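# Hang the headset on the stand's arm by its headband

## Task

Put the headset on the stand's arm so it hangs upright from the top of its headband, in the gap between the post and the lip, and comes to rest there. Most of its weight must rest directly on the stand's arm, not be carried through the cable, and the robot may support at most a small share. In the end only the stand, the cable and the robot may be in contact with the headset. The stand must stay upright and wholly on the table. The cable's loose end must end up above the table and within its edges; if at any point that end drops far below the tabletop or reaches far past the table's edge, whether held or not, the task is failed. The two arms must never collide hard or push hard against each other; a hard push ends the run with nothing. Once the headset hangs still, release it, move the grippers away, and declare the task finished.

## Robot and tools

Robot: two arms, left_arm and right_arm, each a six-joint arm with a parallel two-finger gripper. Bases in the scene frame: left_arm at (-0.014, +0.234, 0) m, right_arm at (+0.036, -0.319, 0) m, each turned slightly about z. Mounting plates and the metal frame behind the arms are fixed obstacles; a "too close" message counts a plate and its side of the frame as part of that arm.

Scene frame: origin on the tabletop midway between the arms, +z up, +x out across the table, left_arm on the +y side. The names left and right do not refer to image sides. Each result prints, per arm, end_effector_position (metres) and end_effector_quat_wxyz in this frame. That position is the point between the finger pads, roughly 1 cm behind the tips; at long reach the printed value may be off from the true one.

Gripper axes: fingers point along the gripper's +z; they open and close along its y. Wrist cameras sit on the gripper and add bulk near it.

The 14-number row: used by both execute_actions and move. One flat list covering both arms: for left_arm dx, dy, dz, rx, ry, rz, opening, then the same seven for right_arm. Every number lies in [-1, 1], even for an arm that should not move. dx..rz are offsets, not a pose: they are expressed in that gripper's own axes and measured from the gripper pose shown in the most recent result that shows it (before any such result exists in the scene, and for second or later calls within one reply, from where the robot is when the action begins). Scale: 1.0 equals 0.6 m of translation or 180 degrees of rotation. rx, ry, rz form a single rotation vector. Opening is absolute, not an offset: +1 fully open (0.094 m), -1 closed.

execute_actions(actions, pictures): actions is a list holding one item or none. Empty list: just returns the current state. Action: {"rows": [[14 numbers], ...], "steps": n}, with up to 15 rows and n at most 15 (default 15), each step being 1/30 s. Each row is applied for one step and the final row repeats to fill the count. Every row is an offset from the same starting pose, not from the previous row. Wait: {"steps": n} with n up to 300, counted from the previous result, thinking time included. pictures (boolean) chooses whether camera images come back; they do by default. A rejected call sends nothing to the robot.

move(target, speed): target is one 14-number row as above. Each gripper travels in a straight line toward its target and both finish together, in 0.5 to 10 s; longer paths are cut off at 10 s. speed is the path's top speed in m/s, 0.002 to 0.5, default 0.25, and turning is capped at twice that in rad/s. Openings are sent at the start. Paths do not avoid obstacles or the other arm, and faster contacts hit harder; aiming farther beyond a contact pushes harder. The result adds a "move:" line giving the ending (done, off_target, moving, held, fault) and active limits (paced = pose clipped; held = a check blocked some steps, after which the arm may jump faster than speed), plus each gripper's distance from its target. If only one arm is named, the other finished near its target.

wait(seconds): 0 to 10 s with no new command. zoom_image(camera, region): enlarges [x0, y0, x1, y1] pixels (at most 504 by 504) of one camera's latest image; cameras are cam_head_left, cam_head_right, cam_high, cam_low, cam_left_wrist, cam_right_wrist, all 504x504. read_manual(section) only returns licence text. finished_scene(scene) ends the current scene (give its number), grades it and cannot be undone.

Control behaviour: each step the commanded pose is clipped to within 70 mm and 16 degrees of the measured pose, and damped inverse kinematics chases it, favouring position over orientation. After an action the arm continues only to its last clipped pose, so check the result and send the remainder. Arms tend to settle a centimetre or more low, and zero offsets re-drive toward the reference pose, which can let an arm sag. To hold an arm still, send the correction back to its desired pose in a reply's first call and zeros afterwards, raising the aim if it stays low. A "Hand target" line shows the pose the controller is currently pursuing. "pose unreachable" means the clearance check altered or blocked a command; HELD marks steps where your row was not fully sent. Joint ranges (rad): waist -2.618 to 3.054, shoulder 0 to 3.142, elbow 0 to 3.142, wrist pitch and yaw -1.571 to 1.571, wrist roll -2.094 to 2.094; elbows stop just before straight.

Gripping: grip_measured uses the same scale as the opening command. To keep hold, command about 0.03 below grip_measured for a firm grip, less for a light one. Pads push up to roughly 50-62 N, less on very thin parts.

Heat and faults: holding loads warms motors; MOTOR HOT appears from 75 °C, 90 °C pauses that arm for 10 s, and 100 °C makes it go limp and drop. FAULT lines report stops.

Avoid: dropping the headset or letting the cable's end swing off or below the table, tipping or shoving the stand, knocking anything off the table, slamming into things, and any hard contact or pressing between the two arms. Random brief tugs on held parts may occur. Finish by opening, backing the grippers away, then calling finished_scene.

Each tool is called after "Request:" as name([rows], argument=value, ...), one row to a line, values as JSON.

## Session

Request:
execute_actions(actions=[])

Scene clock: 0.00 s of 4500.00 s.
left_arm: end_effector_position=(+0.2681, +0.0350, +0.2226) grip_measured=+1.000 end_effector_quat_wxyz=(+0.528, +0.443, +0.590, -0.419) | right_arm: end_effector_position=(+0.4743, -0.5342, +0.3762) grip_measured=+1.000 end_effector_quat_wxyz=(+0.127, +0.817, +0.318, +0.463)
Joint positions: left_arm=[0.042 1.291 0.57  0.478 1.187 0.2   0.094] | right_arm=[-0.804  1.953  2.378 -1.158 -0.635  2.013  0.094]
Joint velocities: left_arm=[-0.002  0.002 -0.007 -0.007  0.007 -0.066  0.   ] | right_arm=[-0.007  0.002 -0.012  0.022  0.022  0.022  0.   ]
Motor temperatures (°C, as the motors report them): left_arm=[26 32 30 29 26 28] | right_arm=[26 32 29 30 28 26]
Hand target (left_arm): +0.268, +0.035, +0.232; +0.539, +0.452, +0.578, -0.414
Hand target (right_arm): +0.472, -0.532, +0.379; +0.127, +0.816, +0.320, +0.464

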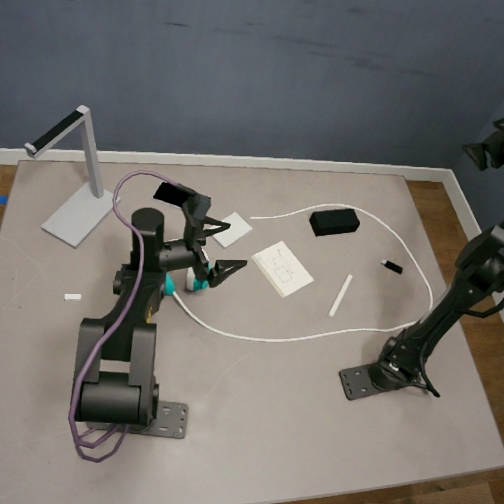

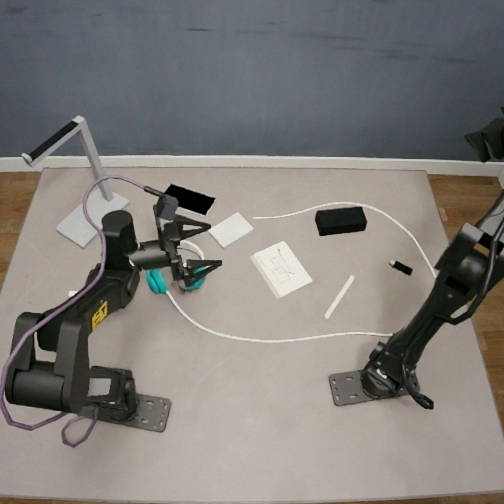

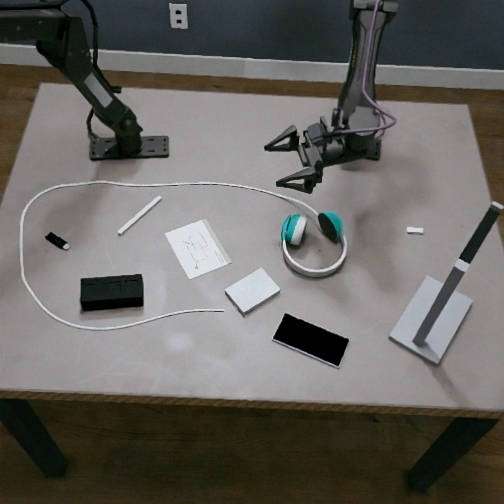

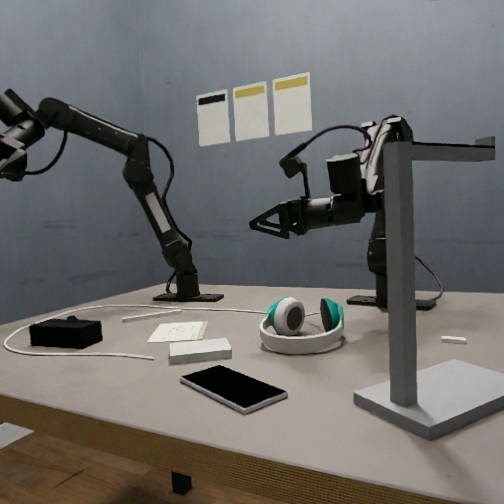

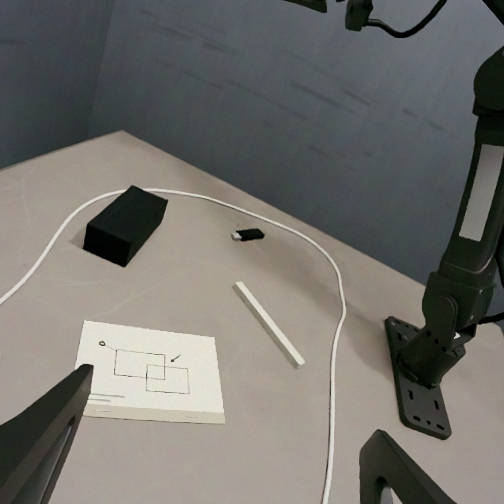

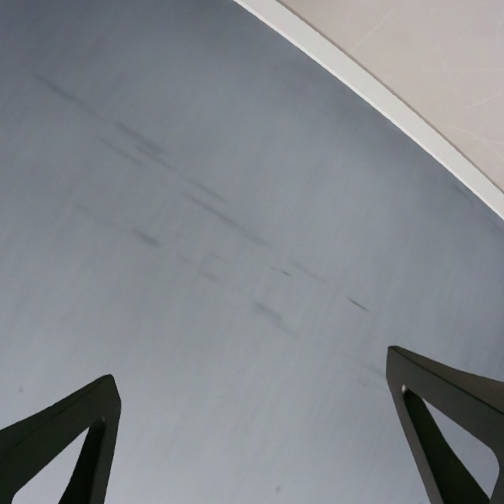

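Request:
move(target=[0.14,0.147,0.008,-0.406,0.329,-0.435,0,0,0,0,0,0,0,1])

Scene clock: 21.50 s of 4500.00 s.
left_arm: end_effector_position=(+0.3404, +0.0570, +0.1234) grip_measured=+0.002 end_effector_quat_wxyz=(-0.027, -0.207, +0.978, -0.003) | right_arm: end_effector_position=(+0.4743, -0.5342, +0.3762) grip_measured=+1.000 end_effector_quat_wxyz=(+0.127, +0.817, +0.318, +0.463)
Joint positions: left_arm=[-0.289  2.108  1.971 -1.473  0.037 -0.865  0.047] | right_arm=[-0.804  1.953  2.378 -1.158 -0.635  2.013  0.094]
Joint velocities: left_arm=[-0.002 -0.012  0.002  0.007 -0.037  0.007 -0.   ] | right_arm=[-0.007  0.012  0.002 -0.037 -0.022  0.007  0.   ]
Motor temperatures (°C, as the motors report them): left_arm=[26 34 33 31 26 28] | right_arm=[26 37 31 32 28 26]
Hand target (left_arm): +0.347, +0.059, +0.135; -0.007, -0.212, +0.977, -0.004
Hand target (right_arm): +0.474, -0.534, +0.376; +0.127, +0.817, +0.318, +0.463
Off the commanded pose (left_arm): 0.017 m, 3 deg.
Off the commanded pose (right_arm): 0.000 m, 0 deg.
After step 90, 13.57 s passed at rest.
move: off_target (left_arm)

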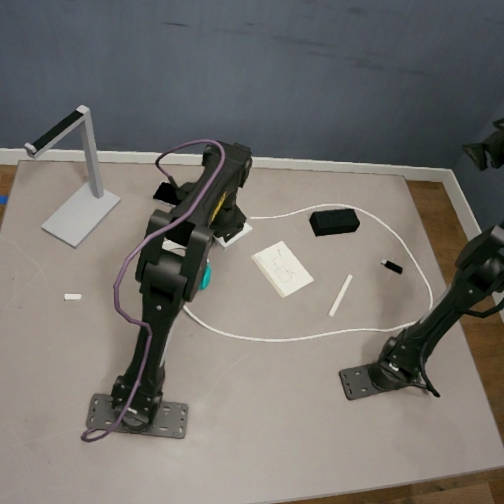

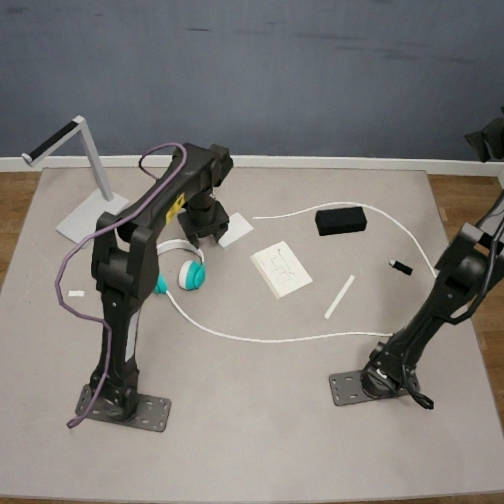

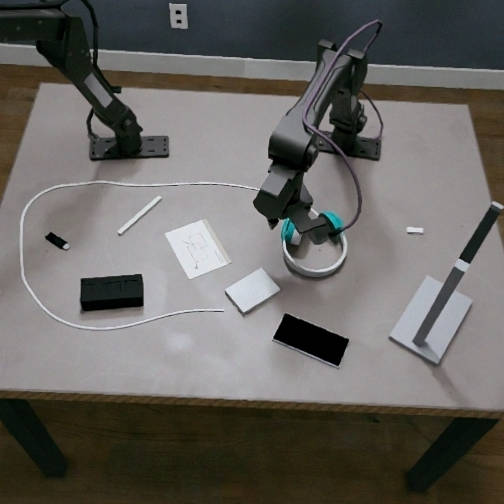

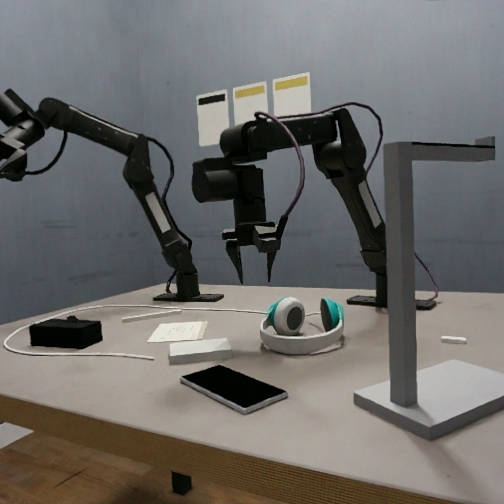

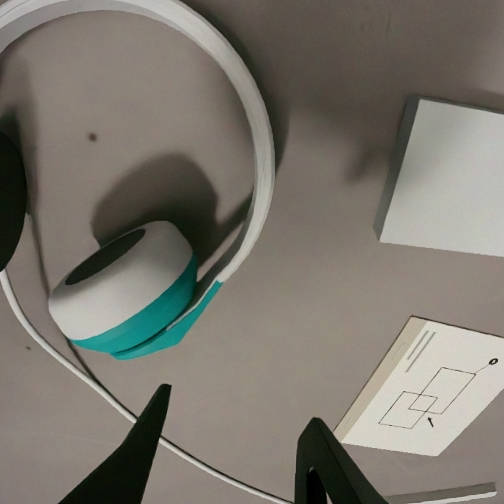

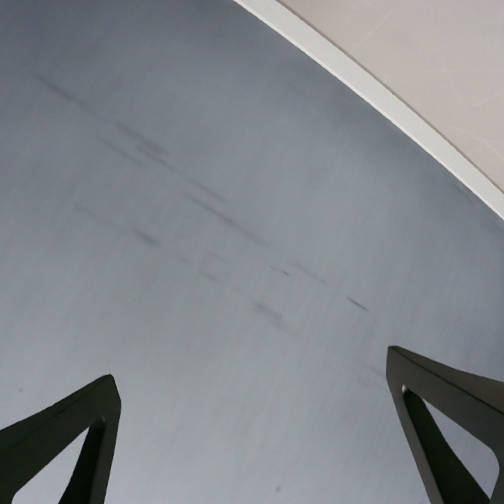

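Request:
move(target=[-0.105,0.01,0.07,0,-0.015,0,0,0,0,0,0,0,0,1], speed=0.15)

Scene clock: 31.33 s of 4500.00 s.
left_arm: end_effector_position=(+0.3828, +0.0874, +0.0672) grip_measured=+0.002 end_effector_quat_wxyz=(-0.029, -0.210, +0.977, +0.007) | right_arm: end_effector_position=(+0.4743, -0.5342, +0.3762) grip_measured=+1.000 end_effector_quat_wxyz=(+0.127, +0.817, +0.318, +0.463)
Joint positions: left_arm=[-0.188  2.248  1.971 -1.351  0.02  -0.77   0.047] | right_arm=[-0.804  1.953  2.378 -1.158 -0.635  2.013  0.094]
Joint velocities: left_arm=[ 0.012  0.017  0.027  0.081 -0.022  0.037 -0.   ] | right_arm=[-0.022  0.012  0.012  0.051  0.037 -0.037  0.   ]
Motor temperatures (°C, as the motors report them): left_arm=[26 37 33 30 26 28] | right_arm=[26 38 31 32 28 26]
Hand target (left_arm): +0.393, +0.088, +0.078; -0.003, -0.207, +0.978, +0.002
Hand target (right_arm): +0.474, -0.534, +0.376; +0.127, +0.817, +0.318, +0.463
Off the commanded pose (left_arm): 0.015 m, 3 deg.
Off the commanded pose (right_arm): 0.000 m, 0 deg.
After step 90, 5.87 s passed at rest.
move: off_target (left_arm)

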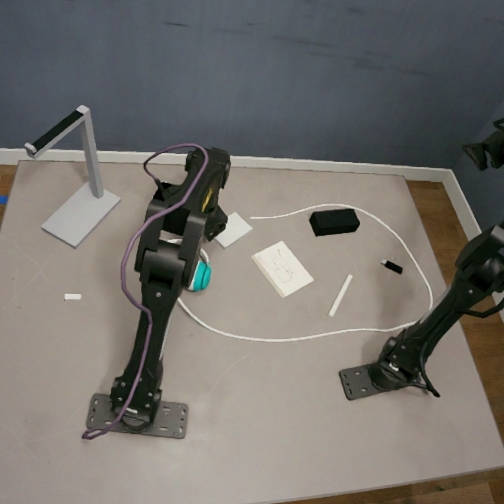

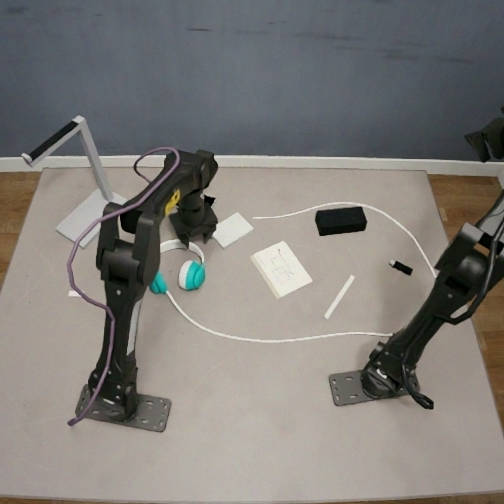

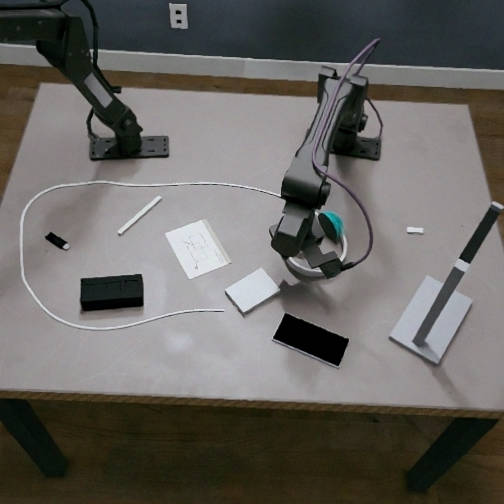

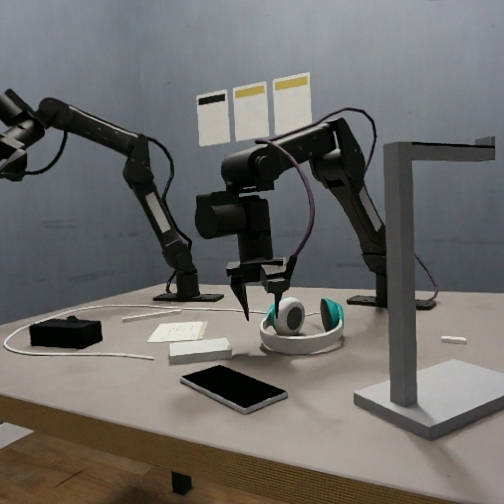

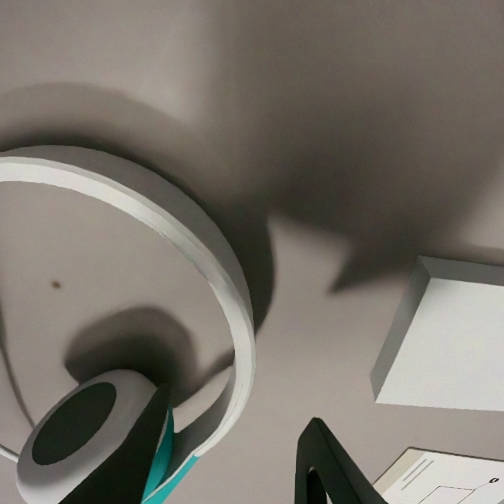

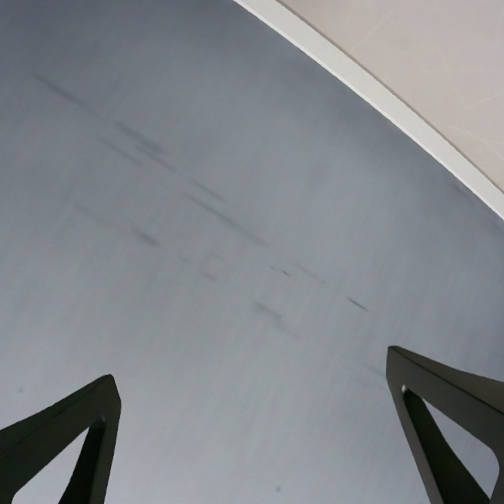

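Request:
move(target=[-0.045,0.012,-0.015,0,-0.015,0,0,0,0,0,0,0,0,1], speed=0.08)

Request:
move(target=[-0.01,0,0.05,0,-0.015,0,0,0,0,0,0,0,0,1], speed=0.06)

Scene clock: 37.43 s of 4500.00 s.
left_arm: end_effector_position=(+0.3964, +0.1022, +0.0650) grip_measured=+0.002 end_effector_quat_wxyz=(-0.024, -0.211, +0.977, +0.009) | right_arm: end_effector_position=(+0.4743, -0.5342, +0.3762) grip_measured=+1.000 end_effector_quat_wxyz=(+0.127, +0.817, +0.318, +0.463)
Joint positions: left_arm=[-0.15   2.28   2.016 -1.358  0.007 -0.735  0.047] | right_arm=[-0.804  1.953  2.378 -1.158 -0.635  2.013  0.094]
Joint velocities: left_arm=[ 0.007 -0.007 -0.002 -0.007  0.022 -0.051 -0.   ] | right_arm=[ 0.007 -0.002  0.032 -0.037 -0.037 -0.037  0.   ]
Motor temperatures (°C, as the motors report them): left_arm=[26 40 33 30 26 28] | right_arm=[26 38 31 33 28 26]
Hand target (left_arm): +0.404, +0.105, +0.075; -0.006, -0.210, +0.978, +0.012
Hand target (right_arm): +0.474, -0.534, +0.376; +0.127, +0.817, +0.318, +0.463
Off the commanded pose (left_arm): 0.013 m, 2 deg.
Off the commanded pose (right_arm): 0.000 m, 0 deg.
After step 90, 2.30 s passed at rest.
move: off_target (left_arm)

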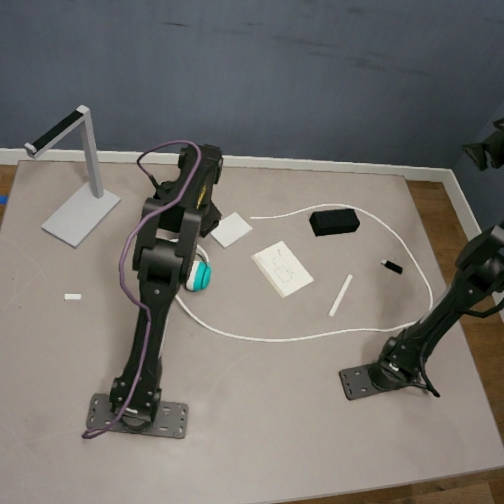

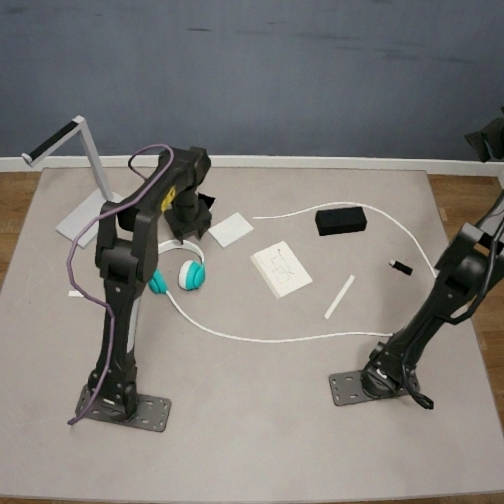

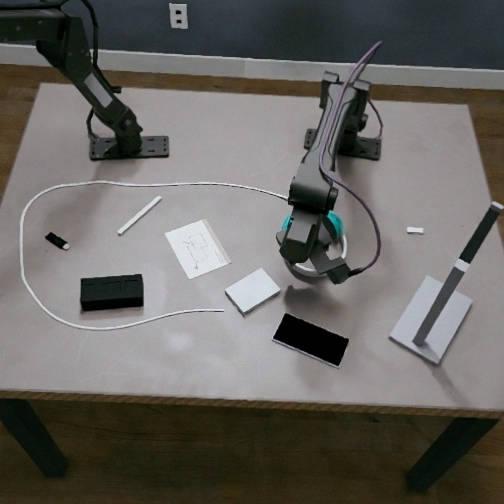

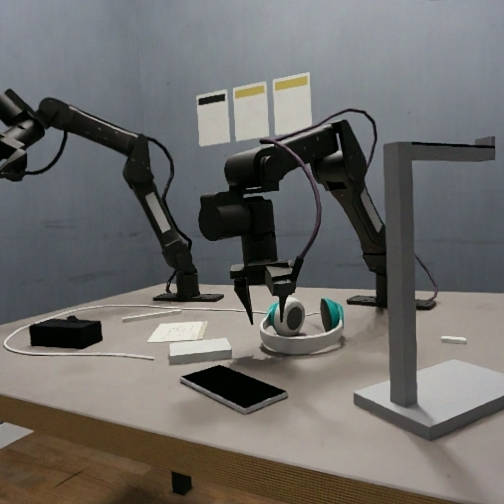

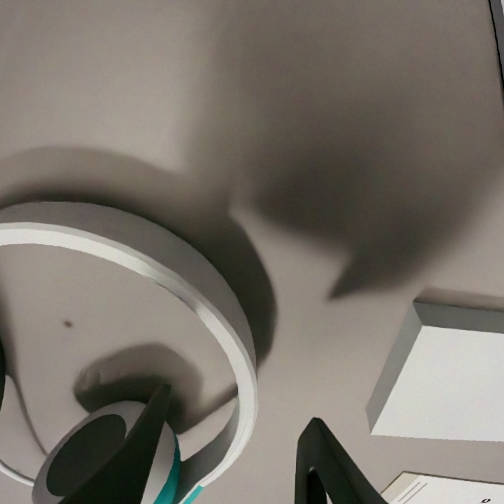

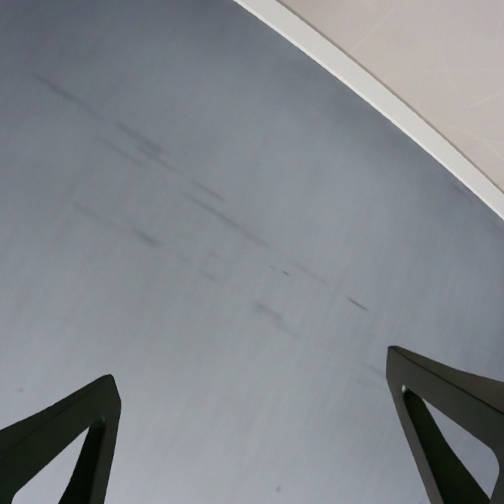

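Scene clock: 38.47 s of 4500.00 s.
left_arm: end_effector_position=(+0.3982, +0.1034, +0.0318) grip_measured=+0.002 end_effector_quat_wxyz=(-0.014, -0.211, +0.977, +0.009) | right_arm: end_effector_position=(+0.4743, -0.5342, +0.3762) grip_measured=+1.000 end_effector_quat_wxyz=(+0.127, +0.817, +0.318, +0.463)
Joint positions: left_arm=[-0.15   2.28   1.885 -1.21  -0.002 -0.735  0.047] | right_arm=[-0.804  1.953  2.378 -1.158 -0.635  2.013  0.094]
Joint velocities: left_arm=[-0.007  0.002 -0.002 -0.022 -0.007 -0.022  0.001] | right_arm=[-0.007  0.007  0.007 -0.051  0.007 -0.037  0.   ]
Motor temperatures (°C, as the motors report them): left_arm=[26 40 33 30 26 28] | right_arm=[26 38 31 33 28 26]
Hand target (left_arm): +0.401, +0.105, +0.035; -0.001, -0.211, +0.977, +0.015
Hand target (right_arm): +0.474, -0.534, +0.376; +0.127, +0.817, +0.318, +0.463
Off the commanded pose (left_arm): 0.004 m, 2 deg.
Off the commanded pose (right_arm): 0.000 m, 0 deg.
move: done

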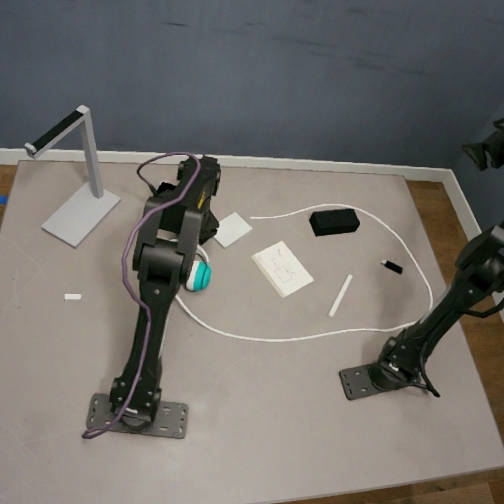

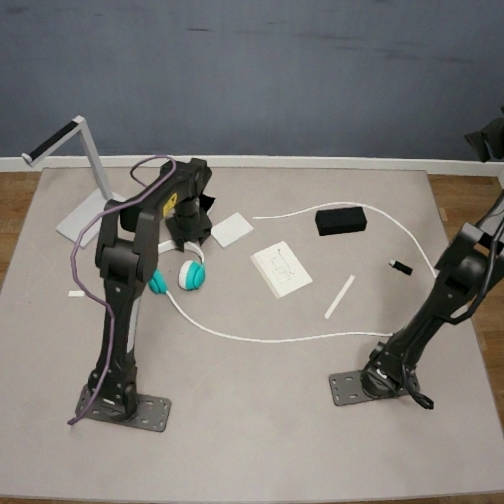

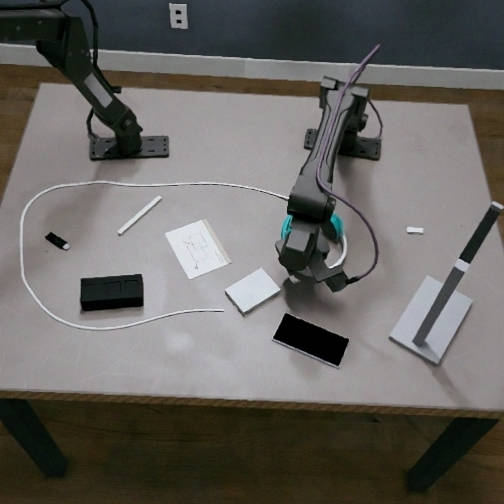

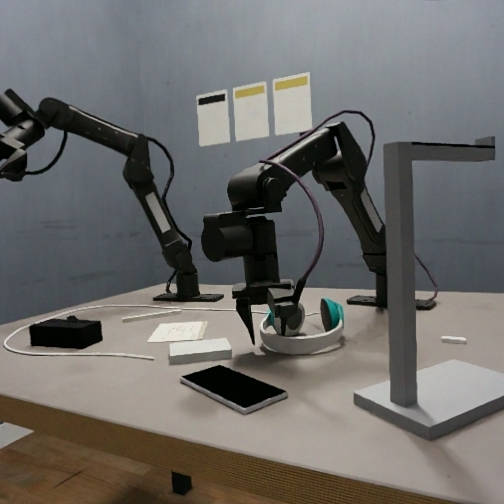

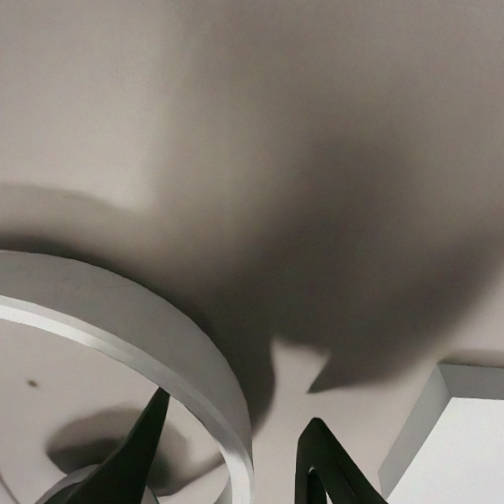

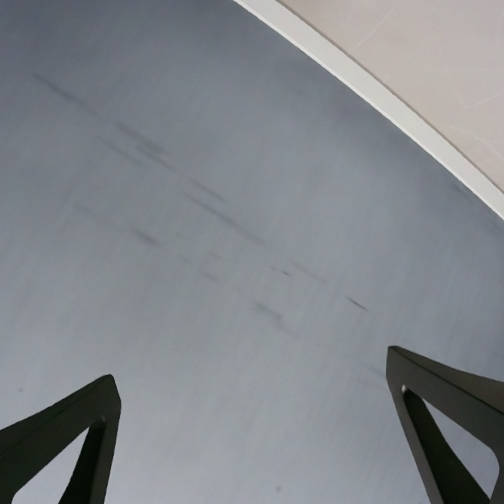

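Request:
move(target=[0.012,0.008,0.012,0,0,-0.12,0,0,0,0,0,0,0,1], speed=0.1)

Request:
move(target=[0,0,0,0,0,0,-0.95,0,0,0,0,0,0,1])

Request:
move(target=[0,0,-0.25,0,0,0,-0.95,0,0,0,0,0,0,1], speed=0.15)

Scene clock: 50.47 s of 4500.00 s.
left_arm: end_effector_position=(+0.3888, +0.1046, +0.0182) grip_measured=+0.002 end_effector_quat_wxyz=(-0.024, -0.387, +0.922, +0.015) | right_arm: end_effector_position=(+0.4743, -0.5342, +0.3762) grip_measured=+1.000 end_effector_quat_wxyz=(+0.127, +0.817, +0.318, +0.463)
Joint positions: left_arm=[-0.15   2.274  1.82  -1.172  0.008 -1.105  0.047] | right_arm=[-0.804  1.953  2.378 -1.158 -0.635  2.013  0.094]
Joint velocities: left_arm=[-0.007 -0.007 -0.002 -0.051 -0.007 -0.051  0.001] | right_arm=[ 0.007  0.012 -0.002  0.051 -0.007 -0.081  0.   ]
Motor temperatures (°C, as the motors report them): left_arm=[26 43 32 29 26 28] | right_arm=[26 39 32 33 28 26]
Hand target (left_arm): +0.390, +0.105, +0.025; -0.012, -0.390, +0.920, +0.012
Hand target (right_arm): +0.474, -0.534, +0.376; +0.127, +0.817, +0.318, +0.463
Off the commanded pose (left_arm): 0.007 m, 1 deg.
Off the commanded pose (right_arm): 0.000 m, 0 deg.
After step 90, 6.73 s passed at rest.
move: done

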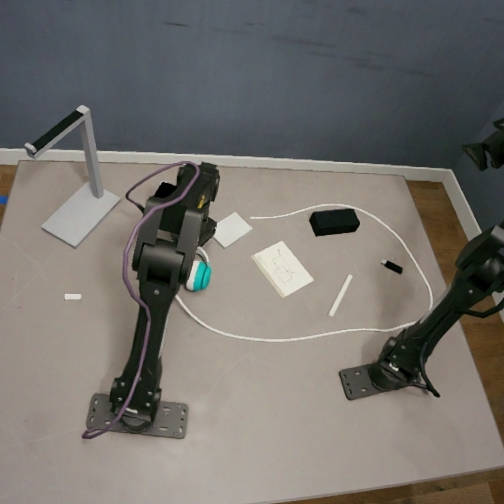

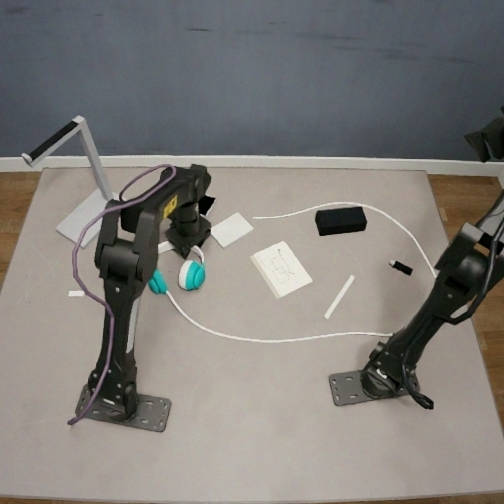

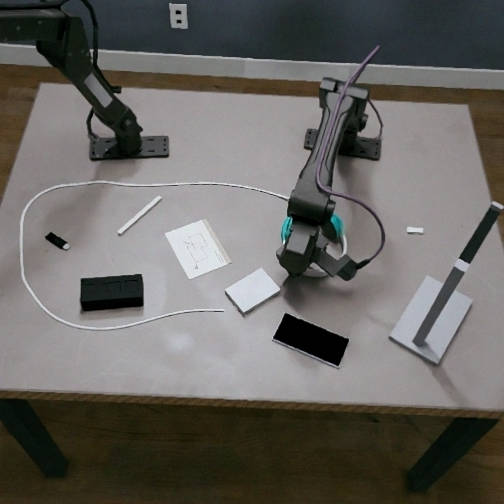

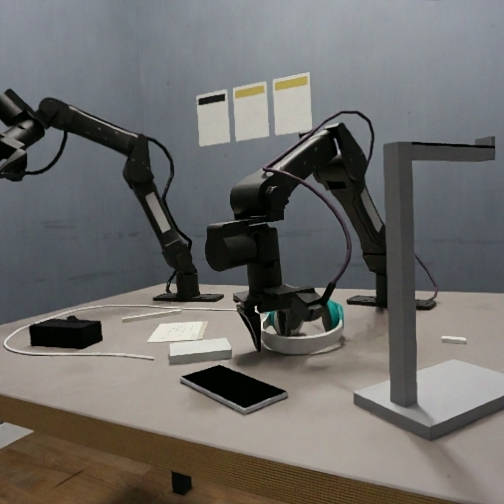

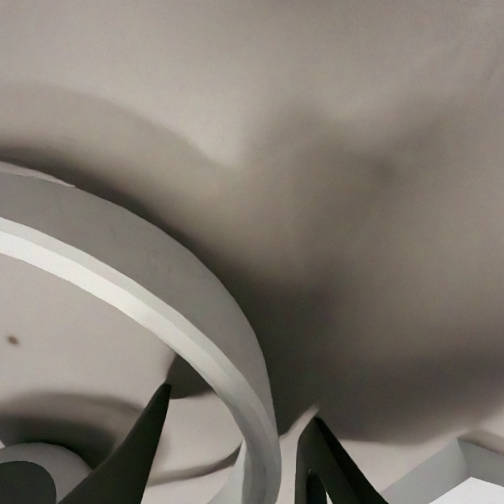

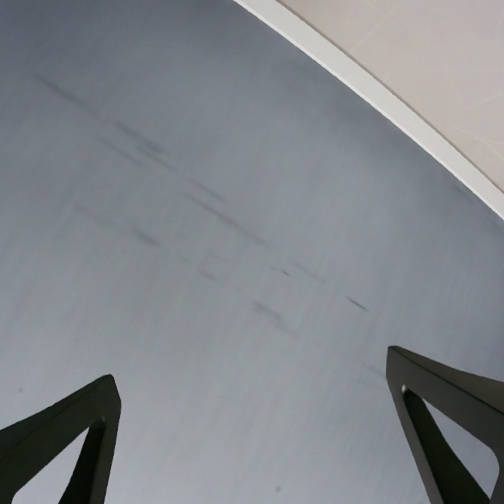

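Scene clock: 50.97 s of 4500.00 s.
left_arm: end_effector_position=(+0.3868, +0.1047, +0.0177) grip_measured=-0.836 end_effector_quat_wxyz=(-0.027, -0.387, +0.922, +0.018) | right_arm: end_effector_position=(+0.4743, -0.5342, +0.3762) grip_measured=+1.000 end_effector_quat_wxyz=(+0.127, +0.817, +0.318, +0.463)
Joint positions: left_arm=[-0.151  2.276  1.82  -1.179  0.009 -1.105  0.008] | right_arm=[-0.804  1.953  2.378 -1.158 -0.635  2.013  0.094]
Joint velocities: left_arm=[ 0.012 -0.002  0.002  0.022  0.037  0.007 -0.   ] | right_arm=[ 0.012 -0.012  0.002 -0.022  0.007 -0.007  0.   ]
Motor temperatures (°C, as the motors report them): left_arm=[26 43 32 29 26 28] | right_arm=[26 39 32 33 28 26]
Hand target (left_arm): +0.389, +0.105, +0.018; -0.024, -0.387, +0.922, +0.015
Hand target (right_arm): +0.474, -0.534, +0.376; +0.127, +0.817, +0.318, +0.463
Off the commanded pose (left_arm): 0.002 m, 1 deg.
Off the commanded pose (right_arm): 0.000 m, 0 deg.
move: done

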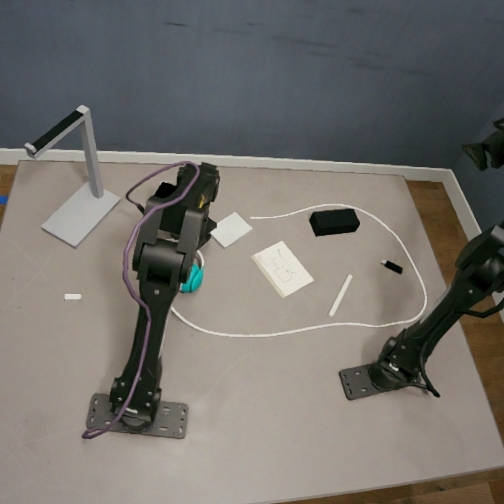

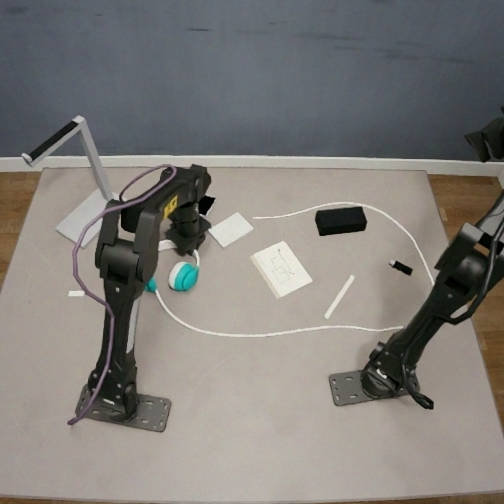

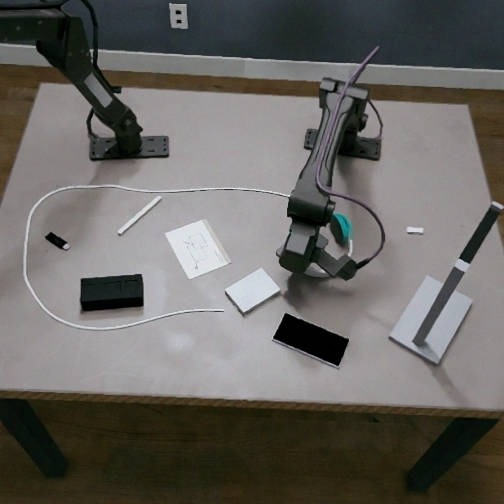

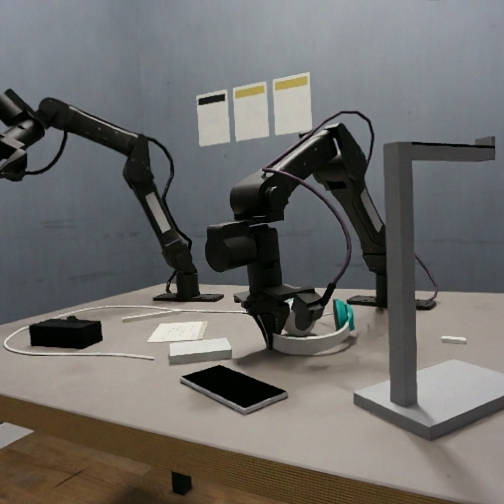

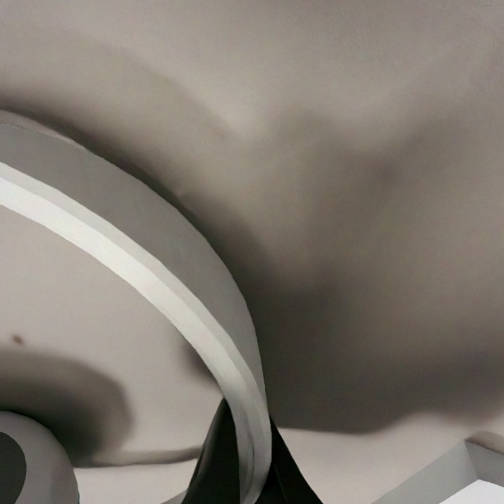

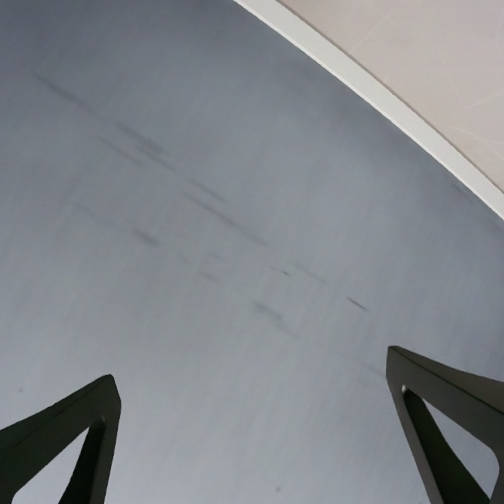

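Scene clock: 52.43 s of 4500.00 s.
left_arm: end_effector_position=(+0.3943, +0.1014, +0.1463) grip_measured=-0.836 end_effector_quat_wxyz=(+0.007, -0.387, +0.922, -0.015) | right_arm: end_effector_position=(+0.4743, -0.5342, +0.3762) grip_measured=+1.000 end_effector_quat_wxyz=(+0.127, +0.817, +0.318, +0.463)
Joint positions: left_arm=[-0.151  2.215  2.235 -1.561  0.014 -1.105  0.008] | right_arm=[-0.804  1.953  2.378 -1.158 -0.635  2.013  0.094]
Joint velocities: left_arm=[ 0.002  0.002  0.012 -0.007  0.051 -0.081  0.   ] | right_arm=[-0.017 -0.012 -0.002  0.007 -0.081 -0.037  0.   ]
Motor temperatures (°C, as the motors report them): left_arm=[26 44 32 29 26 28] | right_arm=[26 39 32 33 28 26]
Hand target (left_arm): +0.394, +0.103, +0.166; +0.023, -0.387, +0.921, -0.026
Hand target (right_arm): +0.474, -0.534, +0.376; +0.127, +0.817, +0.318, +0.463
Off the commanded pose (left_arm): 0.021 m, 5 deg.
Off the commanded pose (right_arm): 0.000 m, 0 deg.
joint sent to its limit (left arm) — the command would take joint 4 (wrist pitch) past its lower limit, so that joint was sent only as far as its limit.
move: off_target (left_arm)

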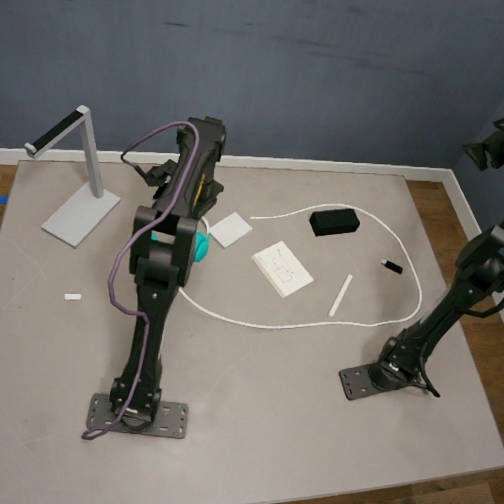

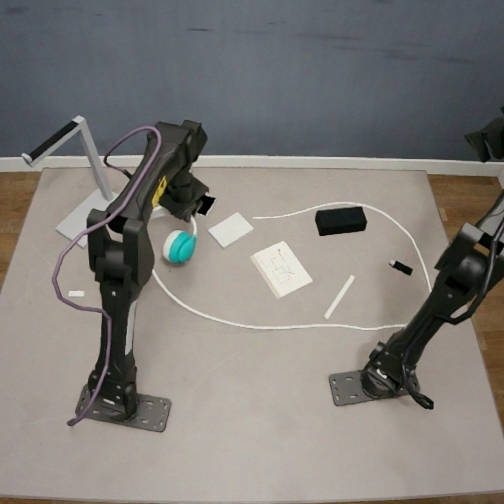

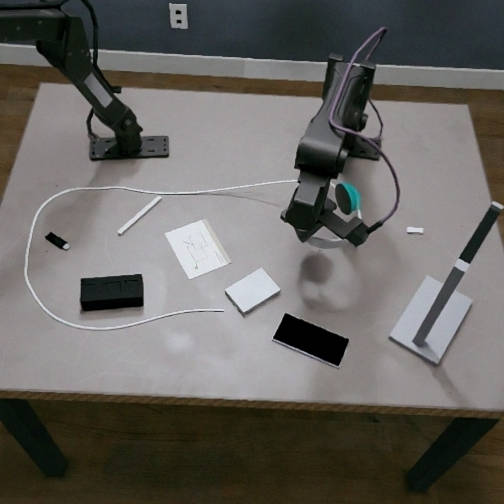

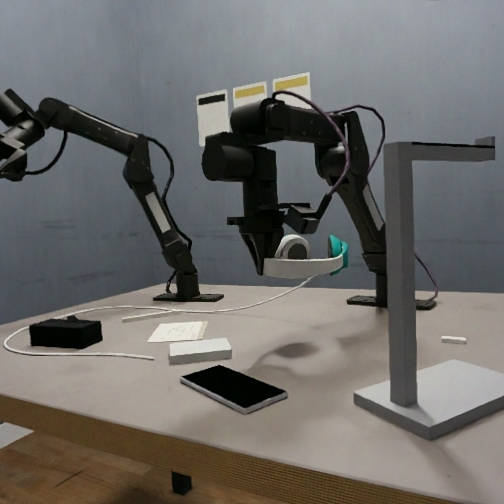

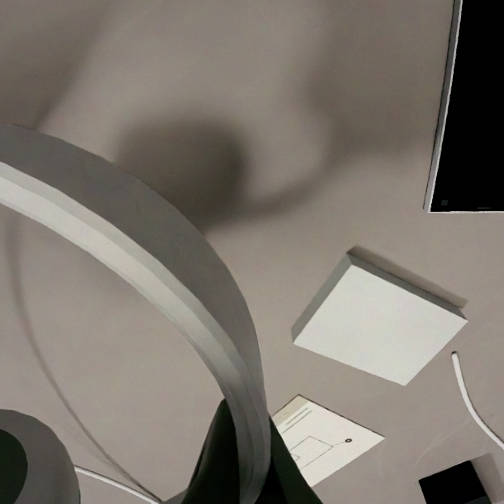

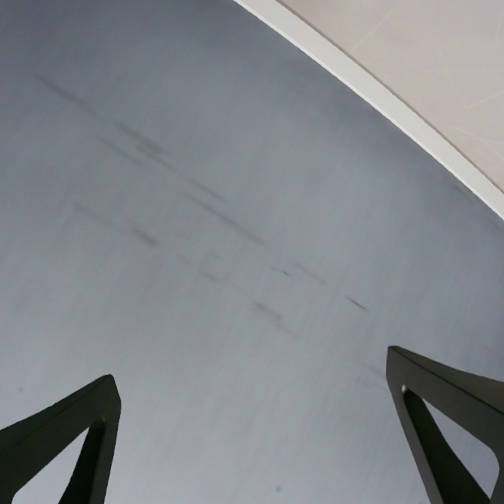

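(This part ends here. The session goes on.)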